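# Move mislabeled shelf cartons to the desk

## Task

On the wall shelf, cartons stand in a row above labels printed with part numbers; every carton should sit over the label that matches its own number. Take each carton that sits over a non-matching label and put it on the desk. Leave the correctly placed cartons exactly where they are, neither slid nor rotated. Nothing may be knocked over or left leaning, or the task fails. Cartons must stay put on their own, not because the robot is holding them. At the end, release everything and move the robot away.

## Robot and tools

Robot: a Hello Robot Stretch 4 with a single arm. It has an omni-wheel base, a lift that rides up and down a mast, a telescoping arm that reaches straight out, a wrist with yaw, pitch and roll, and a two-finger gripper. It stands about 1.6 m tall, and the edge of the base is never more than 0.23 m from the base origin.

Frames: the base frame sits on the floor under the middle of the base, with x pointing ahead, y to the left and z up. hand_pose is reported in this frame and marks a point between the fingertips of the open gripper. When all wrist joints are zero its axes line up with the base frame, but the printed position can be off. The odometry frame is wherever the base frame was when the scene started. base_odometry is built from wheel rotation only, so wheel slip shows up as travel. Its heading runs from -3.142 to 3.142 and is positive to the left.

execute_actions: "actions" holds either one action or nothing. An empty list changes nothing and just returns the state and pictures. "cameras" picks which images come back: head_camera, head_left_camera, head_right_camera, wrist_camera, or "all". Leaving it out or passing null also gives all of them, and [] gives none. An action can contain "base", "joints" or both, optionally with "pace" and "contact_limits". The other form is {"end_of_arm": "enable_torque"} on its own. Every motion in one action begins together, but they may finish at different moments.
- base is a relative move from where the base last reported itself, and it takes exactly one key. translate_m drives straight, forward positive, from -2 to 2 m. strafe_m slides sideways, left positive, from -2 to 2 m. rotate_rad turns in place, counter-clockwise (left) positive, from -3.2 to 3.2 rad.
- joints gives absolute targets, each named on its own. lift_m runs 0 to 1.2 m. arm_m is the extension, 0 to 0.55 m. wrist_yaw_rad runs -1.134 to 4.276: 0 faces forward, positive swings left, 3.14 is folded back, and above 3.4 the arm can block it. wrist_pitch_rad runs -1.117 to 4.259: 0 is level and 1.57 points down. wrist_roll_rad runs -1.117 to 4.259: at 0 the fingers are level with each other, and positive turns the gripper clockwise as seen from behind it. gripper_m is the fingertip gap, -0.038 to 0.141 m, where negative presses the tips together. Tolerances for counting a joint as "done" are 0.004 for lift, arm and gripper, 0.02 for yaw and roll, and 0.05 for pitch. A target outside its range gets clipped and the result says so. Any other bad value or unknown key rejects the whole call, and nothing moves.
- pace is "slow", "default", "fast" or "max". The base reaches 0.1, 0.3, 0.4 or 0.6 m/s and 1, 2, 3 or 4 rad/s at those paces. With the lift above 0.2 those speeds get capped lower, down to 0.3 m/s and 1 rad/s at full height.
- contact_limits accepts only arm_m, from 0 (gentlest) to 0.75 (firmest), with 0.5 as the default. It sets how hard the arm may push before it halts.
- Any joint or base left out of an action may keep driving toward its previous target.

wait(seconds 0 to 10) lets the scene run on without new commands and then reports like an empty call. zoom_image(camera, region [x0,y0,x1,y1] in image pixels, origin at the top left, at most 504x504) returns a sharper crop of that camera's most recent full image. read_manual only returns licence text. finished_scene(scene) closes the current scene once the robot has held its last command, and it cannot be reversed. Also, if you reply without any tool call, the run ends.

Cameras: head_camera is at the top of the mast, angled forward and down, so you turn the base to aim it. head_left_camera and head_right_camera are fisheyes beside it that look down more steeply and show the base and arm. wrist_camera looks along the fingers, with the fingertips near the bottom of its image. Calibration (K, distortion, T_world_to_cam in the base frame) is approximate, and errors grow for the wrist camera when the arm is extended.

Result lines:
- base_status and joint_status: "done" means the target was reached; for the base it means the wheels turned the commanded amount, even if they slipped. "off_target" means it stopped short and may still be pushing. "contact_stop_at_<key>" means something blocked it, and that part goes slack: a lift may sag and wheels may roll. "limit_stop_at_<name>" means a built-in limit stopped it; limit_stop_at_tilt means a lean over 6 degrees, after which lift, arm and wheels go limp until the robot rights itself. limit_stop_at_own_body means a self-collision guard, which is likely with pitch below -0.2 combined with roll below -0.4 or above 4. "torque_fault" means a wrist or gripper motor has shut off, and you must send enable_torque to recover it.
- on_its_own covers things the call did not command; there, "held at" gives the joint's target, not where it actually is.
- lidar_m gives 12 distances in 30-degree sectors: the first points straight ahead and the rest go counter-clockwise (4th left, 7th behind, 10th right). "-" means nothing was seen or the object is closer than 0.25 m. It detects things from about 0.15 m above the floor up to the robot's height.
- wrist_depth_mm is a 7x7 grid of depths, 100 to 2000 mm.
- turned_by_wheels vs turned_by_imu: a gap over about 0.1 rad points to a collision or slip.
- base_tilt is in degrees, with forward and right positive.
- motor_effort is a percentage of the maximum, with the peak in brackets; it is noisy and offset. For wheel_0, wheel_1 and wheel_2, positive turns the base right.

Gripping: command a gap smaller than the carton's width. A tighter setting squeezes harder and pulls the carton toward the wrist, while opening pushes it back out. Neither the gripper reading nor a "done" status proves you are holding it; look for a rise in gripper effort. If the fingertips jam against a surface, raise the lift. At the start, lift_m 0.4 with wrist_yaw_rad 0 in one action unfolds the wrist.

Avoid: turning or driving with more than 1 kg held while arm_m is above 0.2, especially at fast paces, since the robot can tip. Avoid steady shoves with a high gripper, and hitting or dragging cartons that belong on the shelf. Don't drop or slam cartons. Release every carton and pull away before finishing.

Each tool is called after ">>>" as name(argument=value, ...), one argument or row to a line, values as JSON.

## Session

>>> execute_actions(
  actions=[],
)

Scene clock: 0.00 s.
base_odometry: x=+0.000 y=+0.000 heading=+0.000 (m, m, rad; odometry frame)
turned_by_wheels: +0.000 (rad since the last result)
turned_by_imu: +0.000 (rad since the last result)
base_tilt: forward=-0.1 right=+1.5 (deg)
lidar_m: 2.03 1.95 1.88 1.97 1.80 1.70 1.76 1.91 1.42 1.46 2.32 1.93
base_status: not commanded
joint_positions: lift_m=+0.273 arm_m=+0.001 wrist_yaw_rad=+3.113 wrist_pitch_rad=-0.009 wrist_roll_rad=-0.020 gripper_m=+0.057
joint_status: not commanded
motor_effort: lift_m=+18 arm_m=+0 wrist_yaw_rad=+1 wrist_pitch_rad=-10 wrist_roll_rad=+0 gripper_m=-1 wheel_0=+0 wheel_1=-1 wheel_2=+0 (%)
hand_pose: x=-0.1138 y=+0.0957 z=+0.4543 quat_wxyz=(+0.014, +0.004, -0.010, +1.000) (m; base frame)
wrist_depth_mm: - 137 - - - - - / - 116 137 - - - - / - 115 141 - - - - / - 136 187 - - - - / 198 - - - - - - / 219 1708 198 1464 210 1255 1308 / 214 1160 1042 597 1060 960 946
pictures: head_camera, head_left_camera, head_right_camera, wrist_camera
Images, in order (width x height): head_camera 420x560, head_left_camera 420x672, head_right_camera 420x672, wrist_camera 616x392.

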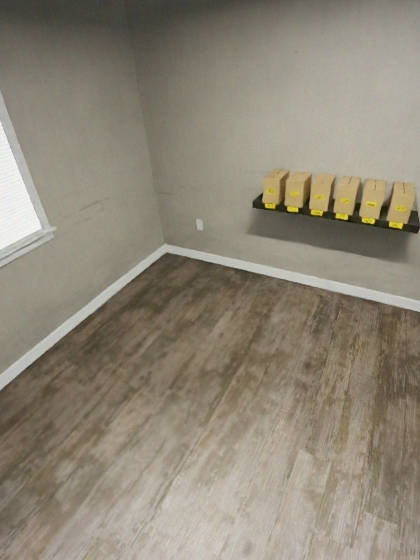

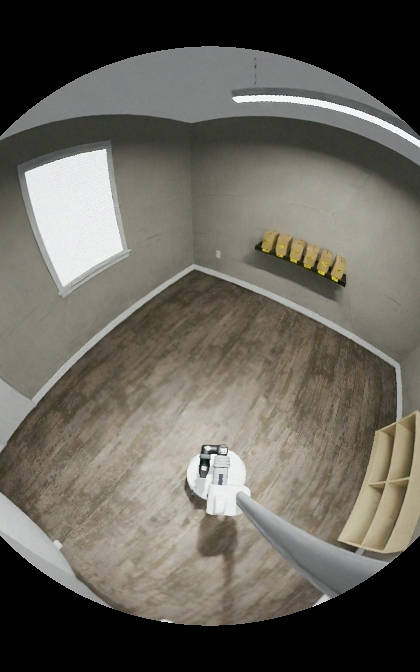

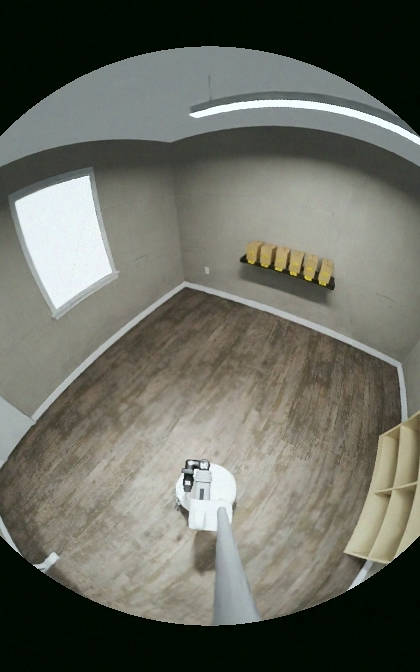

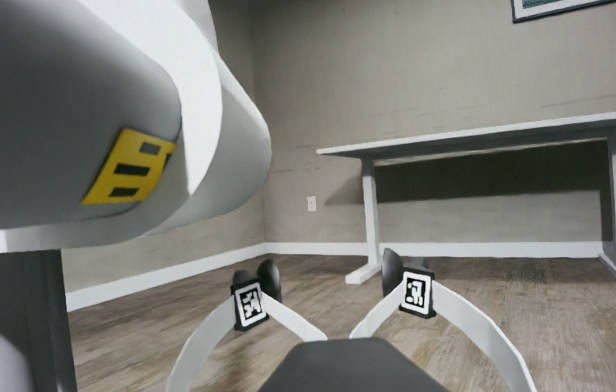

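>>> execute_actions(
  actions=[
    {"base":{"rotate_rad":-0.525},"joints":{"lift_m":0.6,"wrist_yaw_rad":0,"gripper_m":0.1}},
  ],
)

>>> execute_actions(
  actions=[
    {"base":{"translate_m":0.9},"pace":"fast"},
  ],
)

Scene clock: 9.47 s.
base_odometry: x=+0.000 y=+0.000 heading=-0.525 (m, m, rad; odometry frame)
turned_by_wheels: -0.525 (rad since the last result)
turned_by_imu: -0.525 (rad since the last result)
base_tilt: forward=-0.3 right=+1.6 (deg)
lidar_m: 1.95 2.04 1.95 1.88 1.97 1.80 1.73 1.78 1.91 1.42 1.49 2.34
base_status: done
joint_positions: lift_m=+0.600 arm_m=+0.001 wrist_yaw_rad=+0.001 wrist_pitch_rad=-0.009 wrist_roll_rad=-0.020 gripper_m=+0.100
joint_status: all done
motor_effort: lift_m=+22(23) arm_m=+0(0) wrist_yaw_rad=-2(5) wrist_pitch_rad=-9(10) wrist_roll_rad=+0(0) gripper_m=-2(5) wheel_0=+1(7) wheel_1=+0(7) wheel_2=+0(5) (%)
hand_pose: x=+0.4605 y=-0.0872 z=+0.7805 quat_wxyz=(+1.000, -0.010, -0.004, +0.000) (m; base frame)
wrist_depth_mm: - - 1921 1921 1921 1863 1863 / - - - 1921 1863 1863 1863 / - - - 1863 1921 1863 1863 / - - 1708 1708 1863 1863 1921 / - - - - 1921 1921 1921 / - - 195 - 1921 1863 1863 / - 1863 1756 931 1708 1537 1499
pictures: head_camera, head_left_camera, head_right_camera, wrist_camera
camera_calibration (this result's frames):
wrist_camera: T_world_to_cam=[[0.010025, -0.996051, -0.0882145, -0.0123292], [-0.00496088, 0.0881683, -0.996093, 0.844897], [0.999937, 0.0104235, -0.0040574, -0.232039], [0, 0, 0, 1]] pos_world=[0.23634, -0.084355, 0.839567]
Images, in order (width x height): head_camera 420x560, head_left_camera 420x672, head_right_camera 420x672, wrist_camera 616x392.

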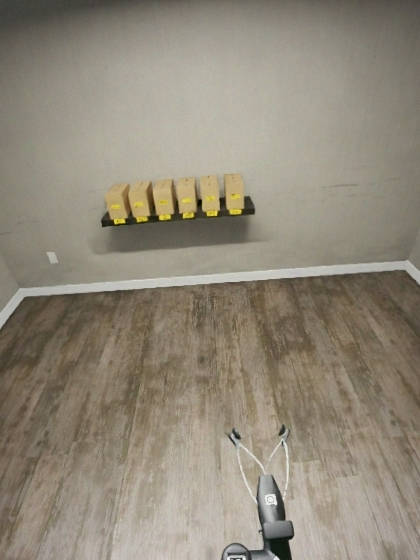

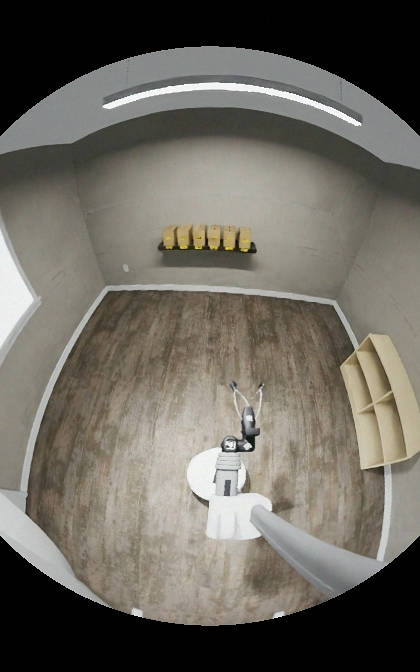

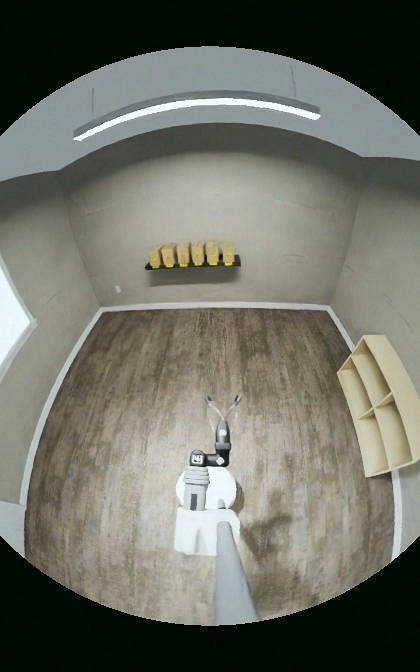

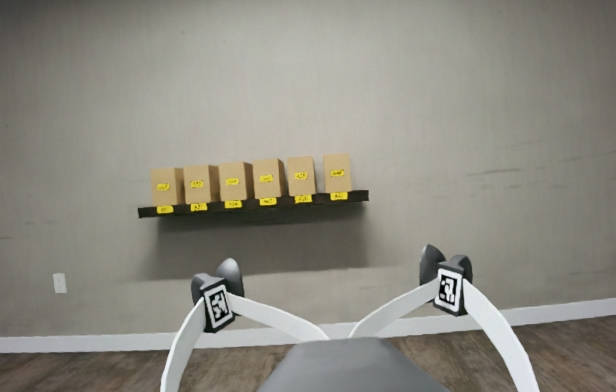

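Scene clock: 13.00 s.
base_odometry: x=+0.779 y=-0.451 heading=-0.525 (m, m, rad; odometry frame)
turned_by_wheels: +0.000 (rad since the last result)
turned_by_imu: -0.004 (rad since the last result)
base_tilt: forward=-0.2 right=+1.5 (deg)
lidar_m: 1.03 1.10 1.82 1.88 1.95 2.65 3.46 2.66 1.48 1.39 1.88 1.36
base_status: done
joint_positions: lift_m=+0.600 arm_m=+0.001 wrist_yaw_rad=+0.000 wrist_pitch_rad=-0.009 wrist_roll_rad=-0.020 gripper_m=+0.100
joint_status: not commanded
motor_effort: lift_m=+21(22) arm_m=+0(0) wrist_yaw_rad=+0(0) wrist_pitch_rad=-10(10) wrist_roll_rad=+0(1) gripper_m=+1(3) wheel_0=+0(9) wheel_1=+0(7) wheel_2=+1(12) (%)
hand_pose: x=+0.4605 y=-0.0874 z=+0.7806 quat_wxyz=(+1.000, -0.010, -0.004, +0.000) (m; base frame)
wrist_depth_mm: 1078 1078 1078 1078 1060 1042 1042 / 1078 1060 1078 1060 1078 1042 1042 / 1098 917 842 831 1060 1060 1060 / 854 842 842 831 1060 1060 1060 / 1098 1078 1078 1078 1060 1060 1060 / 1118 1098 195 1078 1078 1060 1042 / 1118 1098 1098 603 1078 1078 1060
pictures: head_camera, head_left_camera, head_right_camera, wrist_camera
camera_calibration (this result's frames):
wrist_camera: T_world_to_cam=[[0.0095413, -0.996056, -0.0882146, -0.0122394], [-0.00491609, 0.0881708, -0.996093, 0.844963], [0.999942, 0.00993769, -0.00405544, -0.232041], [0, 0, 0, 1]] pos_world=[0.236299, -0.0843863, 0.839642]
Images, in order (width x height): head_camera 420x560, head_left_camera 420x672, head_right_camera 420x672, wrist_camera 616x392.

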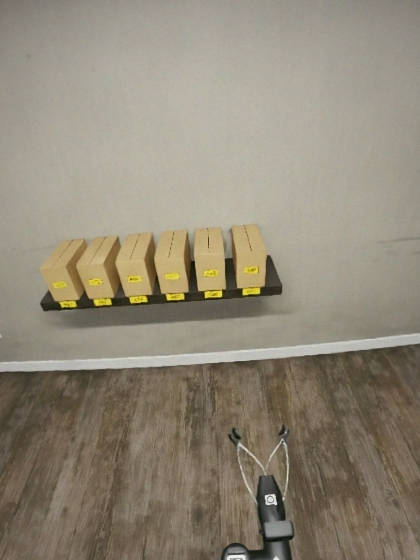

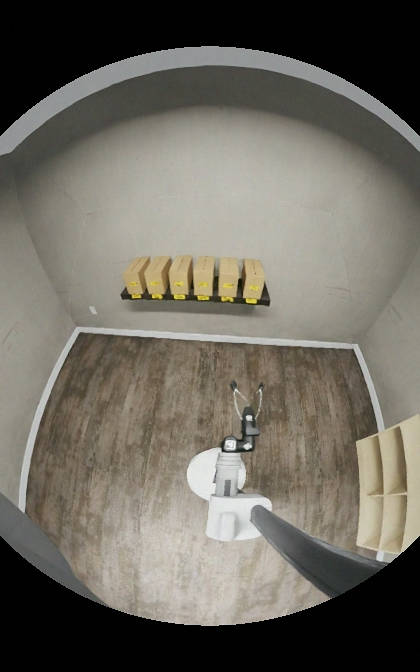

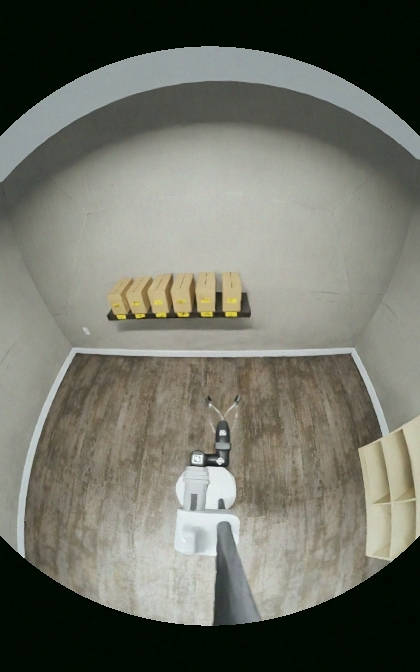

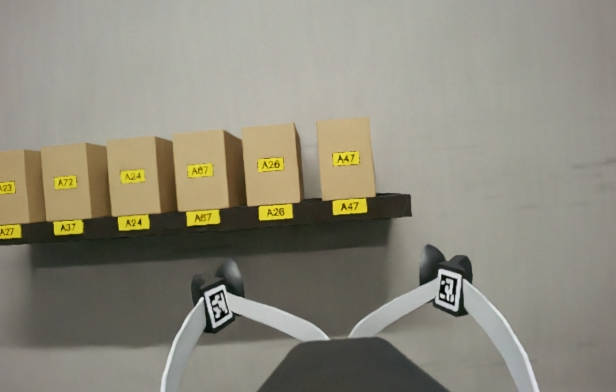

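>>> zoom_image(
  camera="wrist_camera",
  region=[0,100,420,260],
)

Region (0, 100, 420, 260) of wrist_camera's 616x392 image, scaled by 1.200; it fills the top 192 rows of this view, and the rest is white.

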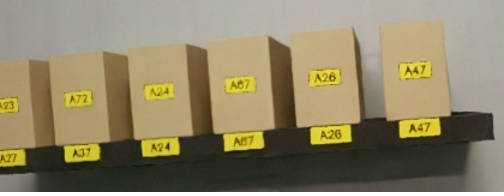

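>>> execute_actions(
  actions=[
    {"base":{"rotate_rad":-0.03},"joints":{"lift_m":0.72,"gripper_m":0.141,"wrist_roll_rad":0,"wrist_pitch_rad":0}},
  ],
  cameras=[],
)

>>> execute_actions(
  actions=[
    {"base":{"strafe_m":0.755}},
  ],
  cameras=["wrist_camera","head_camera"],
)

Scene clock: 19.67 s.
base_odometry: x=+0.779 y=-0.451 heading=-0.555 (m, m, rad; odometry frame)
turned_by_wheels: -0.030 (rad since the last result)
turned_by_imu: -0.030 (rad since the last result)
base_tilt: forward=-0.2 right=+1.6 (deg)
lidar_m: 1.05 1.08 1.77 1.86 1.95 2.61 3.01 2.73 1.48 1.39 1.84 1.39
base_status: done
joint_positions: lift_m=+0.720 arm_m=+0.001 wrist_yaw_rad=+0.000 wrist_pitch_rad=+0.002 wrist_roll_rad=+0.000 gripper_m=+0.141
joint_status: all done
motor_effort: lift_m=+22(23) arm_m=+0(0) wrist_yaw_rad=+0(1) wrist_pitch_rad=-9(11) wrist_roll_rad=+2(1) gripper_m=-2(0) wheel_0=+2(6) wheel_1=+1(3) wheel_2=+2(5) (%)
hand_pose: x=+0.4605 y=-0.0874 z=+0.8973 quat_wxyz=(+1.000, +0.000, +0.001, +0.000) (m; base frame)
wrist_depth_mm: 1060 1060 1060 1078 1060 1078 1060 / 1060 1060 1078 1060 1060 1078 1078 / 1060 1060 1078 1060 1078 1078 1078 / 1060 878 842 831 1078 1098 1078 / 842 831 831 831 1098 1078 1078 / 1098 1078 1078 1098 1098 1078 1098 / 1078 1098 1098 603 1098 1098 1098
pictures: none
No camera images: the call's "cameras" was empty. Leave "cameras" out to get every camera's image.

Scene clock: 23.50 s.
base_odometry: x=+1.176 y=+0.191 heading=-0.555 (m, m, rad; odometry frame)
turned_by_wheels: +0.000 (rad since the last result)
turned_by_imu: +0.000 (rad since the last result)
base_tilt: forward=-0.2 right=+1.5 (deg)
lidar_m: 1.01 1.31 1.21 1.11 1.16 1.59 3.52 2.76 2.31 2.15 1.93 1.08
base_status: done
joint_positions: lift_m=+0.720 arm_m=+0.001 wrist_yaw_rad=+0.000 wrist_pitch_rad=+0.002 wrist_roll_rad=+0.000 gripper_m=+0.141
joint_status: not commanded
motor_effort: lift_m=+21(22) arm_m=+0(0) wrist_yaw_rad=-1(0) wrist_pitch_rad=-10(9) wrist_roll_rad=+1(1) gripper_m=+0(1) wheel_0=+0(8) wheel_1=+0(10) wheel_2=+1(0) (%)
hand_pose: x=+0.4605 y=-0.0874 z=+0.8973 quat_wxyz=(+1.000, +0.000, +0.001, +0.000) (m; base frame)
wrist_depth_mm: 1025 1025 1025 1025 1025 1042 1025 / 1042 1025 1042 1042 1025 1025 1025 / 1042 1025 1025 1025 1042 1060 1025 / 1042 1042 1042 798 798 798 788 / 1042 1042 1042 798 798 798 1042 / 1060 1042 1042 1042 1060 1060 1042 / 1060 1042 1042 585 1060 1042 1042
pictures: head_camera, wrist_camera
camera_calibration (this result's frames):
wrist_camera: T_world_to_cam=[[0.00848175, -0.994148, -0.107698, 0.0161898], [-0.0160767, 0.107552, -0.994069, 0.966279], [0.999835, 0.0101629, -0.0150704, -0.221623], [0, 0, 0, 1]] pos_world=[0.236984, -0.0855779, 0.958952]
Images, in order (width x height): head_camera 420x560, wrist_camera 616x392.

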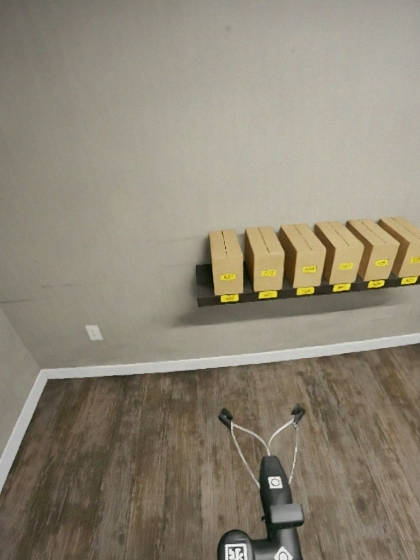

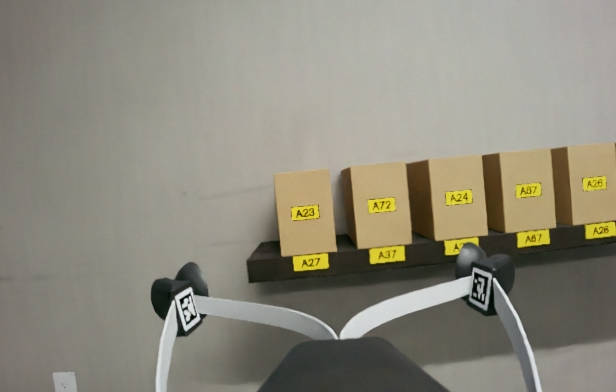

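>>> execute_actions(
  actions=[
    {"base":{"translate_m":0.2},"joints":{"arm_m":0.25}},
  ],
  cameras=["wrist_camera","head_camera"],
)

Scene clock: 32.67 s.
base_odometry: x=+1.347 y=+0.086 heading=-0.554 (m, m, rad; odometry frame)
turned_by_wheels: +0.000 (rad since the last result)
turned_by_imu: -0.001 (rad since the last result)
base_tilt: forward=-0.2 right=+1.5 (deg)
lidar_m: 0.81 1.08 1.25 1.14 1.17 1.59 3.73 3.02 2.29 2.14 1.25 0.86
base_status: done
joint_positions: lift_m=+0.720 arm_m=+0.249 wrist_yaw_rad=+0.000 wrist_pitch_rad=+0.002 wrist_roll_rad=+0.000 gripper_m=+0.141
joint_status: all done
motor_effort: lift_m=+21(21) arm_m=+5(7) wrist_yaw_rad=+1(2) wrist_pitch_rad=-10(9) wrist_roll_rad=+1(1) gripper_m=+1(2) wheel_0=+1(5) wheel_1=+0(7) wheel_2=+0(9) (%)
hand_pose: x=+0.7085 y=-0.0874 z=+0.8973 quat_wxyz=(+1.000, +0.000, +0.001, +0.000) (m; base frame)
wrist_depth_mm: 597 597 597 597 597 597 597 / 597 603 597 597 597 603 603 / 603 597 603 603 603 407 364 / 603 603 357 355 357 355 362 / 609 603 359 355 359 357 366 / 609 609 357 357 357 353 357 / 609 609 357 232 355 355 355
pictures: head_camera, wrist_camera
camera_calibration (this result's frames):
wrist_camera: T_world_to_cam=[[0.00853571, -0.994137, -0.107792, 0.0141492], [-0.0161872, 0.107644, -0.994058, 0.970309], [0.999833, 0.0102298, -0.0151735, -0.469463], [0, 0, 0, 1]] pos_world=[0.48497, -0.0855793, 0.958945]
Images, in order (width x height): head_camera 420x560, wrist_camera 616x392.

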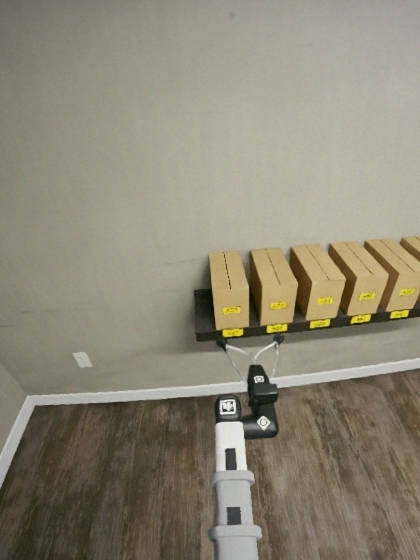

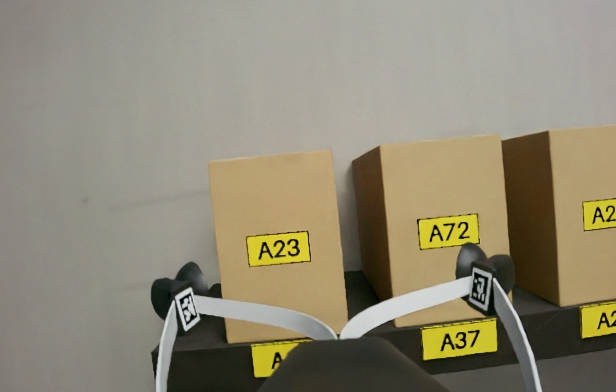

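>>> execute_actions(
  actions=[
    {"base":{"strafe_m":0.05},"joints":{"arm_m":0.33,"lift_m":0.73}},
  ],
  cameras=["wrist_camera","head_camera"],
)

Scene clock: 39.33 s.
base_odometry: x=+1.373 y=+0.128 heading=-0.554 (m, m, rad; odometry frame)
turned_by_wheels: +0.000 (rad since the last result)
turned_by_imu: +0.000 (rad since the last result)
base_tilt: forward=-0.2 right=+1.6 (deg)
lidar_m: 0.80 1.09 1.19 1.08 1.10 1.54 3.74 3.04 2.34 2.20 1.26 0.87
base_status: done
joint_positions: lift_m=+0.730 arm_m=+0.329 wrist_yaw_rad=+0.000 wrist_pitch_rad=+0.002 wrist_roll_rad=+0.000 gripper_m=+0.141
joint_status: all done
motor_effort: lift_m=+22(23) arm_m=+6(4) wrist_yaw_rad=+0(0) wrist_pitch_rad=-9(9) wrist_roll_rad=+1(1) gripper_m=+0(0) wheel_0=+1(8) wheel_1=+0(9) wheel_2=+0(1) (%)
hand_pose: x=+0.7885 y=-0.0874 z=+0.9072 quat_wxyz=(+1.000, +0.000, +0.001, +0.000) (m; base frame)
wrist_depth_mm: 517 517 517 517 517 521 517 / 517 517 521 517 521 521 517 / 521 521 517 517 521 309 273 / 525 521 521 273 274 276 274 / 525 525 525 276 276 276 276 / 525 530 277 277 276 277 277 / 530 530 362 194 286 278 278
pictures: head_camera, wrist_camera
camera_calibration (this result's frames):
wrist_camera: T_world_to_cam=[[0.00850455, -0.994137, -0.107792, 0.0145541], [-0.0161817, 0.107645, -0.994058, 0.981489], [0.999833, 0.0101983, -0.0151713, -0.5493], [0, 0, 0, 1]] pos_world=[0.564967, -0.0855814, 0.968892]
Images, in order (width x height): head_camera 420x560, wrist_camera 616x392.

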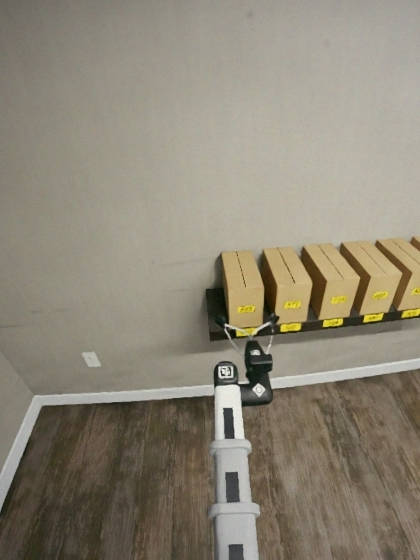

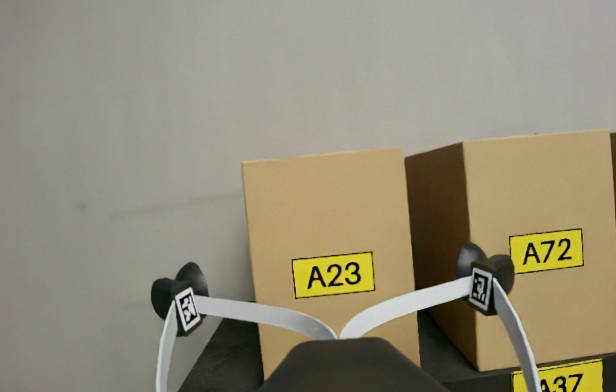

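>>> execute_actions(
  actions=[
    {"base":{"strafe_m":0.004},"joints":{"arm_m":0.40},"contact_limits":{"arm_m":0.15},"pace":"slow"},
  ],
  cameras=["wrist_camera","head_camera"],
)

Scene clock: 45.93 s.
base_odometry: x=+1.375 y=+0.131 heading=-0.554 (m, m, rad; odometry frame)
turned_by_wheels: +0.000 (rad since the last result)
turned_by_imu: -0.001 (rad since the last result)
base_tilt: forward=-0.1 right=+1.5 (deg)
lidar_m: 0.80 1.10 1.15 1.07 1.10 1.52 3.68 3.04 2.34 2.20 1.24 0.88
base_status: done
joint_positions: lift_m=+0.730 arm_m=+0.399 wrist_yaw_rad=+0.000 wrist_pitch_rad=+0.002 wrist_roll_rad=+0.000 gripper_m=+0.141
joint_status: all done
motor_effort: lift_m=+22(22) arm_m=+6(5) wrist_yaw_rad=-2(1) wrist_pitch_rad=-9(9) wrist_roll_rad=+1(1) gripper_m=+1(1) wheel_0=-3(1) wheel_1=+3(5) wheel_2=+0(1) (%)
contact_limits: arm_m 0.15
hand_pose: x=+0.8584 y=-0.0874 z=+0.9072 quat_wxyz=(+1.000, +0.000, +0.001, +0.000) (m; base frame)
wrist_depth_mm: 445 449 449 445 449 452 449 / 449 449 449 449 452 452 449 / 455 452 452 455 204 286 204 / 452 452 455 204 204 250 206 / 455 459 223 206 205 219 207 / 459 455 206 206 206 206 208 / 459 462 340 158 207 250 208
pictures: head_camera, wrist_camera
camera_calibration (this result's frames):
wrist_camera: T_world_to_cam=[[0.00850348, -0.994137, -0.107792, 0.0139596], [-0.0161828, 0.107645, -0.994058, 0.982622], [0.999833, 0.0101973, -0.0151725, -0.619249], [0, 0, 0, 1]] pos_world=[0.634928, -0.0855815, 0.968892]
Images, in order (width x height): head_camera 420x560, wrist_camera 616x392.

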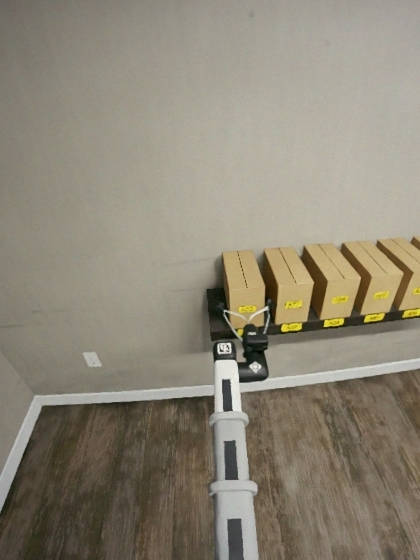

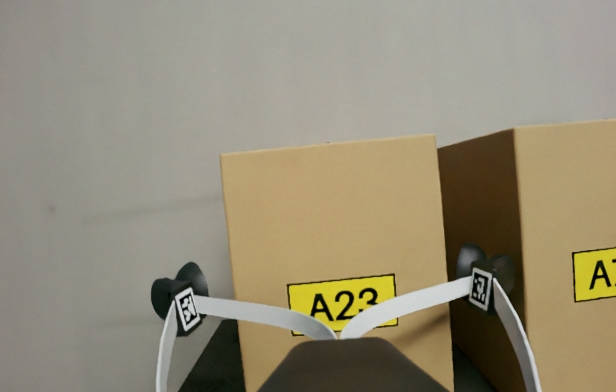

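>>> execute_actions(
  actions=[
    {"joints":{"arm_m":0.43},"contact_limits":{"arm_m":0.1},"pace":"slow"},
  ],
  cameras=["wrist_camera","head_camera"],
)

Scene clock: 51.37 s.
base_odometry: x=+1.375 y=+0.132 heading=-0.554 (m, m, rad; odometry frame)
turned_by_wheels: +0.000 (rad since the last result)
turned_by_imu: +0.000 (rad since the last result)
base_tilt: forward=-0.2 right=+1.5 (deg)
lidar_m: 0.81 1.09 1.19 1.08 1.09 1.54 3.68 3.01 2.34 2.21 1.23 0.85
base_status: not commanded
joint_positions: lift_m=+0.730 arm_m=+0.429 wrist_yaw_rad=-0.001 wrist_pitch_rad=+0.002 wrist_roll_rad=+0.000 gripper_m=+0.141
joint_status: all done
motor_effort: lift_m=+22(22) arm_m=+7(8) wrist_yaw_rad=+1(5) wrist_pitch_rad=-10(9) wrist_roll_rad=+1(1) gripper_m=+0(3) wheel_0=-3(3) wheel_1=+3(3) wheel_2=+0(0) (%)
contact_limits: arm_m 0.1
hand_pose: x=+0.8881 y=-0.0878 z=+0.9072 quat_wxyz=(+1.000, +0.000, +0.001, -0.001) (m; base frame)
wrist_depth_mm: 418 418 421 421 421 418 424 / 418 421 421 424 424 424 424 / 421 424 424 180 180 263 179 / 424 424 181 180 180 234 182 / 427 427 181 181 181 211 186 / 430 430 182 181 182 185 189 / 433 433 319 146 183 232 -
pictures: head_camera, wrist_camera
camera_calibration (this result's frames):
wrist_camera: T_world_to_cam=[[0.00720117, -0.994147, -0.107792, 0.0144876], [-0.0160416, 0.107666, -0.994058, 0.983019], [0.999845, 0.00888753, -0.0151724, -0.649022], [0, 0, 0, 1]] pos_world=[0.664587, -0.0856665, 0.968892]
Images, in order (width x height): head_camera 420x560, wrist_camera 616x392.

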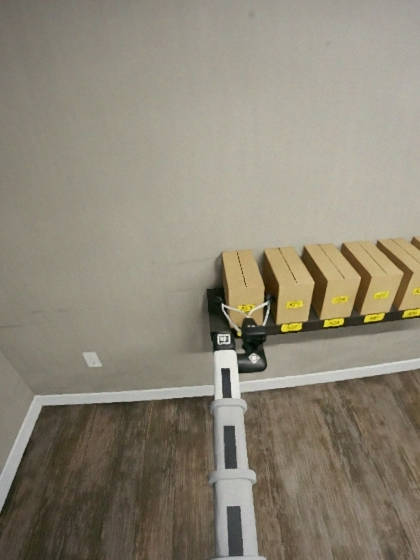

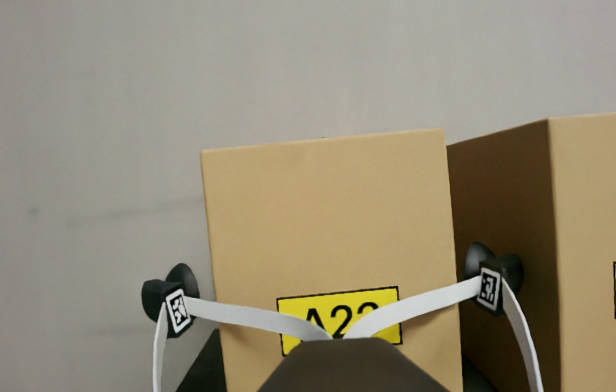

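Contact with strips. Grip.

>>> execute_actions(
  actions=[
    {"joints":{"gripper_m":0.04}},
  ],
  cameras=["wrist_camera"],
)

>>> execute_actions(
  actions=[
    {"joints":{"lift_m":0.76},"pace":"slow"},
  ],
  cameras=["wrist_camera","head_camera"],
)

Scene clock: 55.33 s.
base_odometry: x=+1.375 y=+0.132 heading=-0.554 (m, m, rad; odometry frame)
turned_by_wheels: +0.000 (rad since the last result)
turned_by_imu: +0.000 (rad since the last result)
base_tilt: forward=-0.2 right=+1.5 (deg)
lidar_m: 0.79 1.08 1.17 1.07 1.12 1.53 3.71 3.02 2.31 2.21 1.24 0.85
base_status: not commanded
joint_positions: lift_m=+0.730 arm_m=+0.429 wrist_yaw_rad=+0.000 wrist_pitch_rad=+0.003 wrist_roll_rad=+0.000 gripper_m=+0.040
joint_status: all done
motor_effort: lift_m=+22(22) arm_m=+5(7) wrist_yaw_rad=+0(11) wrist_pitch_rad=-10(10) wrist_roll_rad=+1(1) gripper_m=-22(19) wheel_0=-2(3) wheel_1=+3(3) wheel_2=-1(1) (%)
hand_pose: x=+0.8885 y=-0.0874 z=+0.9072 quat_wxyz=(+1.000, +0.000, +0.001, +0.000) (m; base frame)
wrist_depth_mm: 418 418 418 421 421 421 421 / 418 421 421 421 424 421 424 / 424 424 421 160 159 229 179 / 424 424 161 160 160 220 183 / 427 430 162 161 160 210 187 / 430 427 163 162 161 162 154 / 433 430 163 115 128 219 193
pictures: wrist_camera
camera_calibration (this result's frames):
wrist_camera: T_world_to_cam=[[0.00829196, -0.994139, -0.107794, 0.013833], [-0.0164321, 0.107647, -0.994053, 0.983253], [0.999831, 0.0100139, -0.0154432, -0.64903], [0, 0, 0, 1]] pos_world=[0.664962, -0.0855934, 0.968874]
Images, in order (width x height): wrist_camera 616x392.

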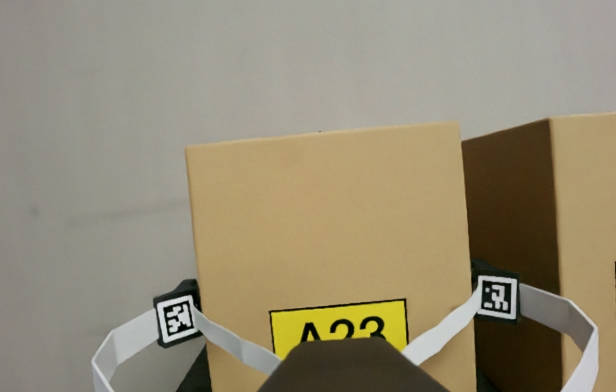

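Scene clock: 56.40 s.
base_odometry: x=+1.375 y=+0.132 heading=-0.554 (m, m, rad; odometry frame)
turned_by_wheels: +0.000 (rad since the last result)
turned_by_imu: +0.000 (rad since the last result)
base_tilt: forward=-0.2 right=+1.5 (deg)
lidar_m: 0.77 1.11 1.18 1.06 1.09 1.53 3.70 3.03 2.34 2.20 1.25 0.86
base_status: not commanded
joint_positions: lift_m=+0.760 arm_m=+0.429 wrist_yaw_rad=+0.000 wrist_pitch_rad=+0.004 wrist_roll_rad=+0.000 gripper_m=+0.040
joint_status: all done
motor_effort: lift_m=+22(21) arm_m=+5(6) wrist_yaw_rad=-3(1) wrist_pitch_rad=-15(15) wrist_roll_rad=+1(1) gripper_m=-23(18) wheel_0=-2(2) wheel_1=+3(3) wheel_2=-1(1) (%)
hand_pose: x=+0.8885 y=-0.0874 z=+0.9366 quat_wxyz=(+1.000, +0.000, +0.002, +0.000) (m; base frame)
wrist_depth_mm: 418 418 421 418 421 418 418 / 418 421 421 418 421 421 421 / 421 421 424 160 159 427 424 / 424 424 161 160 160 222 184 / 427 427 162 161 160 209 186 / 427 427 163 162 161 162 154 / 430 430 163 115 128 218 193
pictures: head_camera, wrist_camera
camera_calibration (this result's frames):
wrist_camera: T_world_to_cam=[[0.00810797, -0.994139, -0.107808, 0.0171826], [-0.0181279, 0.107647, -0.994024, 1.01399], [0.999803, 0.0100138, -0.0171489, -0.646953], [0, 0, 0, 1]] pos_world=[0.665067, -0.0855934, 0.998691]
Images, in order (width x height): head_camera 420x560, wrist_camera 616x392.

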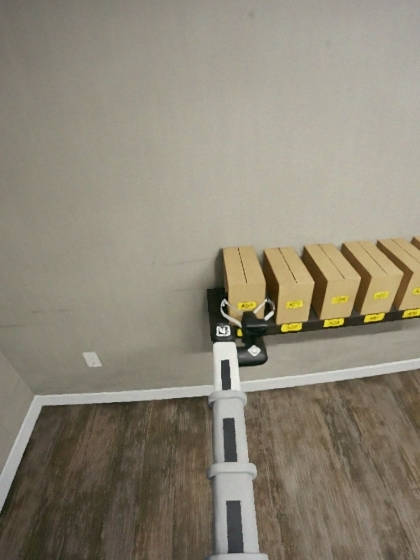

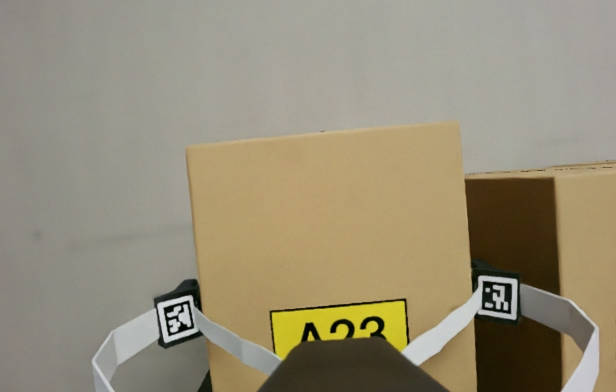

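>>> execute_actions(
  actions=[
    {"joints":{"arm_m":0.05}},
  ],
  cameras=["head_camera"],
)

>>> execute_actions(
  actions=[
    {"base":{"rotate_rad":-3.14}},
  ],
  cameras=["head_camera","head_left_camera"],
)

Scene clock: 64.63 s.
base_odometry: x=+1.375 y=+0.132 heading=-0.554 (m, m, rad; odometry frame)
turned_by_wheels: +0.000 (rad since the last result)
turned_by_imu: -0.001 (rad since the last result)
base_tilt: forward=-0.3 right=+1.5 (deg)
lidar_m: 0.42 1.10 1.17 1.07 1.08 1.53 3.67 3.03 2.35 2.18 1.23 0.47
base_status: not commanded
joint_positions: lift_m=+0.760 arm_m=+0.051 wrist_yaw_rad=+0.000 wrist_pitch_rad=+0.005 wrist_roll_rad=+0.000 gripper_m=+0.040
joint_status: all done
motor_effort: lift_m=+22(22) arm_m=-5(5) wrist_yaw_rad=+1(1) wrist_pitch_rad=-16(16) wrist_roll_rad=+1(1) gripper_m=-22(21) wheel_0=-2(2) wheel_1=+3(3) wheel_2=-1(1) (%)
hand_pose: x=+0.5103 y=-0.0875 z=+0.9365 quat_wxyz=(+1.000, +0.000, +0.002, +0.000) (m; base frame)
wrist_depth_mm: 778 778 788 788 778 788 788 / 778 778 788 788 788 788 788 / 788 788 788 160 159 798 788 / 788 798 161 160 160 554 549 / 798 798 162 161 160 549 554 / 809 798 163 162 161 163 544 / 809 809 163 115 128 820 809
pictures: head_camera
Images, in order (width x height): head_camera 420x560.

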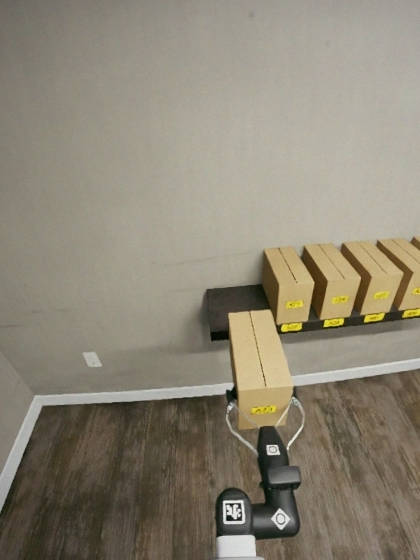

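Scene clock: 67.50 s.
base_odometry: x=+1.375 y=+0.132 heading=+2.589 (m, m, rad; odometry frame)
turned_by_wheels: -3.140 (rad since the last result)
turned_by_imu: -3.135 (rad since the last result)
base_tilt: forward=-0.2 right=+1.4 (deg)
lidar_m: 0.44 2.96 2.35 2.20 1.24 0.86 0.81 1.09 1.19 1.06 1.07 0.43
base_status: done
joint_positions: lift_m=+0.760 arm_m=+0.051 wrist_yaw_rad=+0.000 wrist_pitch_rad=+0.005 wrist_roll_rad=+0.000 gripper_m=+0.040
joint_status: not commanded
motor_effort: lift_m=+21(22) arm_m=-5(5) wrist_yaw_rad=+0(0) wrist_pitch_rad=-16(16) wrist_roll_rad=+1(1) gripper_m=-24(24) wheel_0=+0(8) wheel_1=+1(8) wheel_2=+0(7) (%)
hand_pose: x=+0.5103 y=-0.0875 z=+0.9366 quat_wxyz=(+1.000, +0.000, +0.002, +0.000) (m; base frame)
wrist_depth_mm: - - - - - 1808 1308 / - - - - - 1863 1366 / - - - 160 159 1708 1397 / - - 161 160 160 1756 1430 / - - 162 161 160 1756 1464 / - - 163 162 161 162 1336 / - - 163 115 128 1618 1537
pictures: head_camera, head_left_camera
Images, in order (width x height): head_camera 420x560, head_left_camera 420x672.

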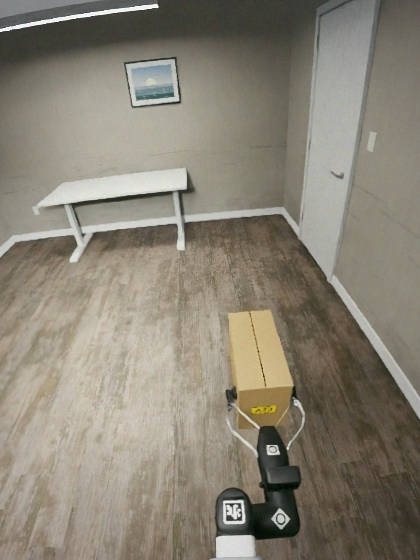

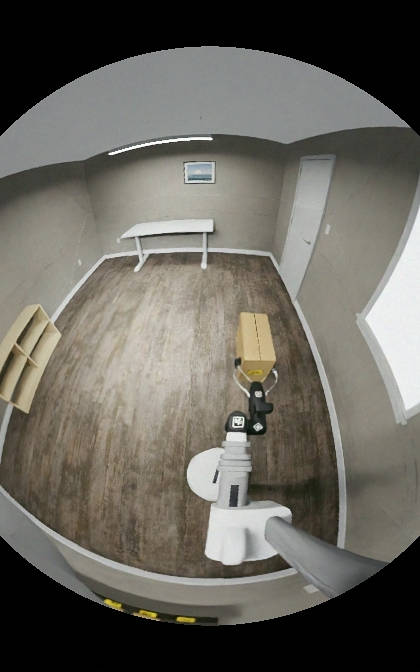

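>>> execute_actions(
  actions=[
    {"base":{"rotate_rad":0.3}},
  ],
  cameras=[],
)

>>> execute_actions(
  actions=[
    {"base":{"translate_m":2.0},"pace":"max"},
  ],
  cameras=["head_camera","head_left_camera"],
)

Scene clock: 70.60 s.
base_odometry: x=+1.375 y=+0.132 heading=+2.889 (m, m, rad; odometry frame)
turned_by_wheels: +0.300 (rad since the last result)
turned_by_imu: +0.299 (rad since the last result)
base_tilt: forward=-0.3 right=+1.5 (deg)
lidar_m: 0.44 3.07 2.20 2.25 0.97 0.81 0.85 1.24 1.11 1.09 1.23 0.49
base_status: done
joint_positions: lift_m=+0.760 arm_m=+0.051 wrist_yaw_rad=+0.000 wrist_pitch_rad=+0.005 wrist_roll_rad=+0.000 gripper_m=+0.040
joint_status: not commanded
motor_effort: lift_m=+21(21) arm_m=-5(5) wrist_yaw_rad=+0(1) wrist_pitch_rad=-16(16) wrist_roll_rad=+1(1) gripper_m=-22(21) wheel_0=-2(6) wheel_1=+0(5) wheel_2=-1(7) (%)
hand_pose: x=+0.5104 y=-0.0873 z=+0.9366 quat_wxyz=(+1.000, +0.000, +0.002, +0.000) (m; base frame)
wrist_depth_mm: - - - - - - - / - - - - - - - / - - - 160 159 - - / - - 161 160 160 - - / - - 162 161 160 - - / - - 162 162 161 163 - / - - 163 115 128 1661 1708
pictures: none
No camera images: the call's "cameras" was empty. Leave "cameras" out to get every camera's image.

Scene clock: 76.80 s.
base_odometry: x=-0.562 y=+0.632 heading=+2.889 (m, m, rad; odometry frame)
turned_by_wheels: +0.000 (rad since the last result)
turned_by_imu: -0.008 (rad since the last result)
base_tilt: forward=-0.2 right=+1.6 (deg)
lidar_m: 0.44 1.01 2.15 1.87 1.98 2.79 3.04 1.88 1.59 1.55 1.78 0.47
base_status: done
joint_positions: lift_m=+0.760 arm_m=+0.051 wrist_yaw_rad=+0.000 wrist_pitch_rad=+0.005 wrist_roll_rad=+0.000 gripper_m=+0.040
joint_status: not commanded
motor_effort: lift_m=+21(21) arm_m=-5(5) wrist_yaw_rad=+1(0) wrist_pitch_rad=-16(16) wrist_roll_rad=+1(1) gripper_m=-21(19) wheel_0=-1(9) wheel_1=+0(5) wheel_2=+2(12) (%)
hand_pose: x=+0.5103 y=-0.0874 z=+0.9366 quat_wxyz=(+1.000, +0.000, +0.002, +0.000) (m; base frame)
wrist_depth_mm: 1756 1661 1499 1397 1308 1229 1182 / 1756 1618 1537 1430 1366 1255 1182 / 1808 1661 1499 160 159 1229 1205 / 1863 1708 161 160 160 1255 1205 / 1808 1708 162 161 161 960 1205 / 946 904 163 162 161 163 597 / 1863 960 163 115 128 564 1229
pictures: head_camera, head_left_camera
Images, in order (width x height): head_camera 420x560, head_left_camera 420x672.

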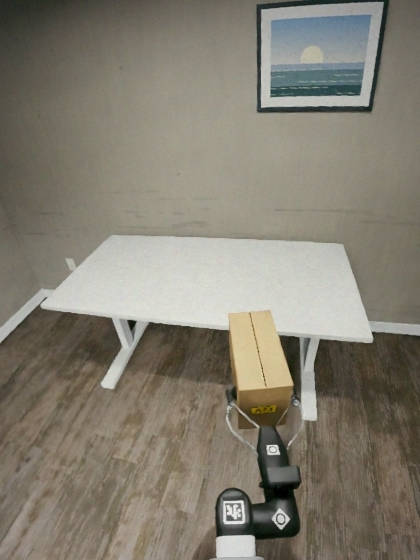

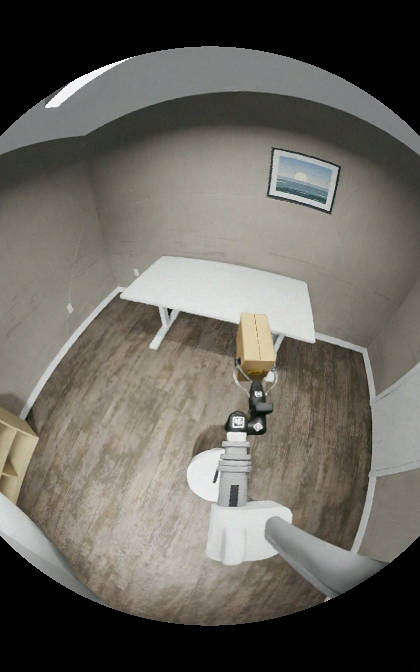

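>>> execute_actions(
  actions=[
    {"base":{"translate_m":0.25},"joints":{"arm_m":0.5}},
  ],
  cameras=["head_camera","wrist_camera"],
)

Scene clock: 81.50 s.
base_odometry: x=-0.804 y=+0.695 heading=+2.889 (m, m, rad; odometry frame)
turned_by_wheels: +0.000 (rad since the last result)
turned_by_imu: -0.001 (rad since the last result)
base_tilt: forward=-0.3 right=+1.6 (deg)
lidar_m: 0.67 0.77 1.28 1.89 1.93 3.05 3.27 1.94 1.64 1.57 1.74 0.66
base_status: done
joint_positions: lift_m=+0.760 arm_m=+0.499 wrist_yaw_rad=+0.000 wrist_pitch_rad=+0.005 wrist_roll_rad=+0.000 gripper_m=+0.040
joint_status: all done
motor_effort: lift_m=+21(21) arm_m=+5(6) wrist_yaw_rad=-1(1) wrist_pitch_rad=-16(16) wrist_roll_rad=+1(1) gripper_m=-22(21) wheel_0=+1(8) wheel_1=-1(5) wheel_2=+2(8) (%)
hand_pose: x=+0.9585 y=-0.0874 z=+0.9366 quat_wxyz=(+1.000, +0.000, +0.002, +0.000) (m; base frame)
wrist_depth_mm: 931 866 788 741 699 654 621 / 917 866 809 750 707 661 627 / 946 866 798 160 159 661 634 / 960 878 160 160 160 661 640 / 976 891 162 161 160 661 647 / 960 866 162 162 161 163 603 / 634 549 163 115 128 455 477
pictures: head_camera, wrist_camera
camera_calibration (this result's frames):
wrist_camera: T_world_to_cam=[[0.00838645, -0.994133, -0.10784, 0.0164692], [-0.0183604, 0.107673, -0.994017, 1.0155], [0.999796, 0.0103163, -0.0173497, -0.716749], [0, 0, 0, 1]] pos_world=[0.73511, -0.0855756, 0.998769]
Images, in order (width x height): head_camera 420x560, wrist_camera 616x392.

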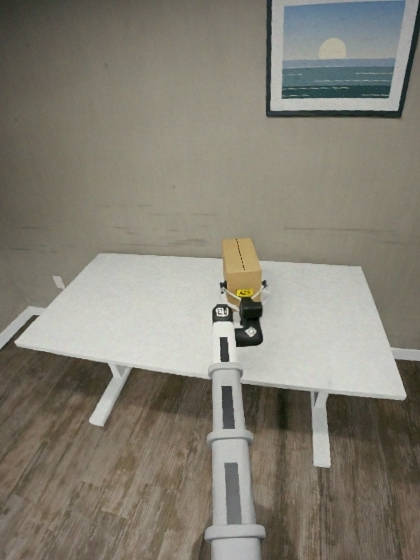

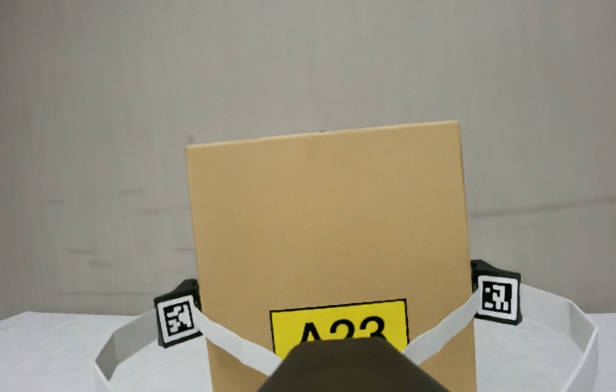

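>>> execute_actions(
  actions=[
    {"joints":{"lift_m":0.69}},
  ],
  cameras=["head_camera","wrist_camera"],
)

Scene clock: 84.67 s.
base_odometry: x=-0.804 y=+0.695 heading=+2.889 (m, m, rad; odometry frame)
turned_by_wheels: +0.000 (rad since the last result)
turned_by_imu: +0.000 (rad since the last result)
base_tilt: forward=-0.3 right=+1.4 (deg)
lidar_m: 0.63 0.76 1.27 1.90 1.91 3.06 3.27 1.98 1.63 1.59 1.74 0.65
base_status: not commanded
joint_positions: lift_m=+0.690 arm_m=+0.499 wrist_yaw_rad=+0.000 wrist_pitch_rad=+0.005 wrist_roll_rad=+0.000 gripper_m=+0.040
joint_status: all done
motor_effort: lift_m=+15(21) arm_m=+5(5) wrist_yaw_rad=+1(0) wrist_pitch_rad=-16(15) wrist_roll_rad=+1(1) gripper_m=-24(24) wheel_0=+1(1) wheel_1=-1(1) wheel_2=+2(2) (%)
hand_pose: x=+0.9585 y=-0.0874 z=+0.8671 quat_wxyz=(+1.000, +0.000, +0.002, +0.000) (m; base frame)
wrist_depth_mm: 931 866 798 741 699 654 627 / 931 866 798 759 707 661 634 / 946 878 798 160 160 661 634 / 960 891 161 160 160 661 640 / 991 904 162 161 160 661 647 / 715 668 162 162 161 163 421 / 469 407 163 115 128 340 355
pictures: head_camera, wrist_camera
camera_calibration (this result's frames):
wrist_camera: T_world_to_cam=[[0.00838727, -0.994133, -0.10784, 0.00897648], [-0.0183527, 0.107673, -0.994017, 0.94644], [0.999796, 0.0103163, -0.0173419, -0.717965], [0, 0, 0, 1]] pos_world=[0.735113, -0.0855756, 0.929295]
Images, in order (width x height): head_camera 420x560, wrist_camera 616x392.

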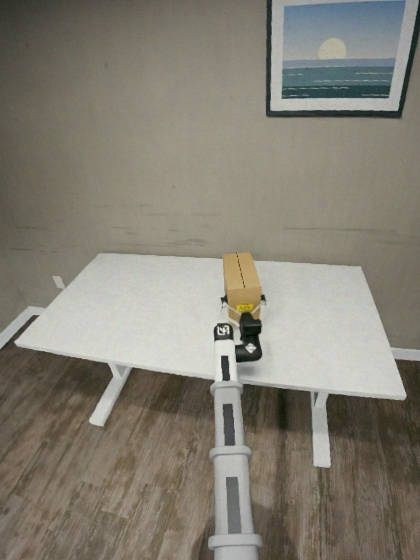

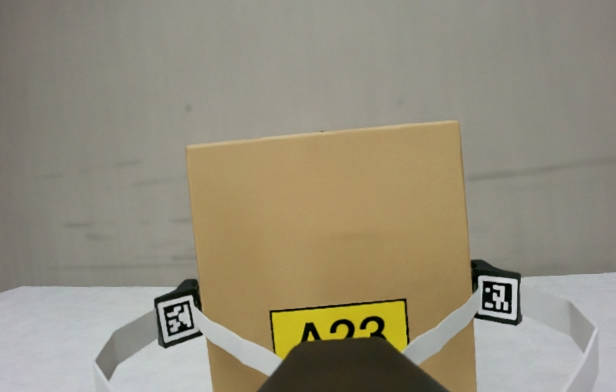

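>>> execute_actions(
  actions=[
    {"joints":{"lift_m":0.66},"pace":"slow"},
  ],
  cameras=[],
)

>>> execute_actions(
  actions=[
    {"joints":{"lift_m":0.65},"pace":"slow"},
  ],
  cameras=["wrist_camera"],
)

Scene clock: 87.47 s.
base_odometry: x=-0.804 y=+0.695 heading=+2.889 (m, m, rad; odometry frame)
turned_by_wheels: +0.000 (rad since the last result)
turned_by_imu: +0.000 (rad since the last result)
base_tilt: forward=-0.2 right=+1.4 (deg)
lidar_m: 0.65 0.77 1.27 1.89 1.92 3.06 3.26 1.97 1.63 1.58 1.72 0.65
base_status: not commanded
joint_positions: lift_m=+0.660 arm_m=+0.499 wrist_yaw_rad=+0.000 wrist_pitch_rad=+0.005 wrist_roll_rad=+0.000 gripper_m=+0.040
joint_status: all done
motor_effort: lift_m=+15(13) arm_m=+5(5) wrist_yaw_rad=+1(1) wrist_pitch_rad=-15(16) wrist_roll_rad=+1(1) gripper_m=-23(22) wheel_0=+1(1) wheel_1=-1(1) wheel_2=+2(2) (%)
hand_pose: x=+0.9585 y=-0.0874 z=+0.8372 quat_wxyz=(+1.000, +0.000, +0.002, +0.000) (m; base frame)
wrist_depth_mm: 931 866 788 750 707 661 627 / 931 866 798 759 707 661 627 / 946 878 788 160 159 661 634 / 976 891 161 160 160 661 640 / 976 904 162 161 160 603 634 / 603 564 163 162 161 163 355 / 399 347 163 115 128 290 307
pictures: none
No camera images: the call's "cameras" was empty. Leave "cameras" out to get every camera's image.

Scene clock: 88.20 s.
base_odometry: x=-0.804 y=+0.695 heading=+2.889 (m, m, rad; odometry frame)
turned_by_wheels: +0.000 (rad since the last result)
turned_by_imu: +0.000 (rad since the last result)
base_tilt: forward=-0.2 right=+1.5 (deg)
lidar_m: 0.65 0.76 1.29 1.90 1.94 3.01 3.27 1.93 1.63 1.60 1.72 0.65
base_status: not commanded
joint_positions: lift_m=+0.650 arm_m=+0.499 wrist_yaw_rad=+0.000 wrist_pitch_rad=+0.004 wrist_roll_rad=+0.000 gripper_m=+0.040
joint_status: all done
motor_effort: lift_m=+14(14) arm_m=+5(5) wrist_yaw_rad=+1(0) wrist_pitch_rad=-15(16) wrist_roll_rad=+1(1) gripper_m=-25(22) wheel_0=+1(1) wheel_1=-1(1) wheel_2=+2(2) (%)
hand_pose: x=+0.9585 y=-0.0874 z=+0.8273 quat_wxyz=(+1.000, +0.000, +0.002, +0.000) (m; base frame)
wrist_depth_mm: 931 854 788 750 699 654 621 / 946 866 809 750 707 661 627 / 946 878 798 160 159 661 634 / 960 878 161 160 160 661 640 / 960 891 162 161 160 574 634 / 569 535 162 162 161 163 336 / 377 327 163 115 128 273 291
pictures: wrist_camera
camera_calibration (this result's frames):
wrist_camera: T_world_to_cam=[[0.00841675, -0.994133, -0.107838, 0.00464579], [-0.0180771, 0.107673, -0.994022, 0.906542], [0.999801, 0.0103158, -0.0170648, -0.718894], [0, 0, 0, 1]] pos_world=[0.735099, -0.0855757, 0.889356]
Images, in order (width x height): wrist_camera 616x392.

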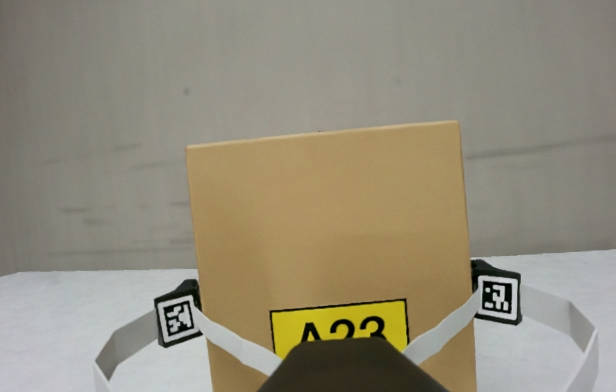

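>>> execute_actions(
  actions=[
    {"joints":{"lift_m":0.641},"pace":"slow"},
  ],
  cameras=[],
)

Scene clock: 90.83 s.
base_odometry: x=-0.804 y=+0.695 heading=+2.889 (m, m, rad; odometry frame)
turned_by_wheels: +0.000 (rad since the last result)
turned_by_imu: +0.000 (rad since the last result)
base_tilt: forward=-0.2 right=+1.5 (deg)
lidar_m: 0.67 0.74 1.29 1.91 1.93 3.06 3.29 1.97 1.62 1.59 1.76 0.65
base_status: not commanded
joint_positions: lift_m=+0.642 arm_m=+0.499 wrist_yaw_rad=+0.000 wrist_pitch_rad=-0.005 wrist_roll_rad=+0.000 gripper_m=+0.040
joint_status: all done
motor_effort: lift_m=+11(14) arm_m=+5(5) wrist_yaw_rad=+2(0) wrist_pitch_rad=+13(13) wrist_roll_rad=+1(1) gripper_m=-25(21) wheel_0=+1(1) wheel_1=-1(1) wheel_2=+2(2) (%)
hand_pose: x=+0.9585 y=-0.0874 z=+0.8214 quat_wxyz=(+1.000, +0.000, -0.003, +0.000) (m; base frame)
wrist_depth_mm: 931 866 809 759 707 668 627 / 946 866 798 759 707 668 634 / 960 878 798 161 160 661 634 / 976 891 161 161 160 661 640 / 976 891 162 161 160 591 634 / 585 508 162 162 161 163 338 / 377 327 163 115 128 274 291
pictures: none
No camera images: the call's "cameras" was empty. Leave "cameras" out to get every camera's image.


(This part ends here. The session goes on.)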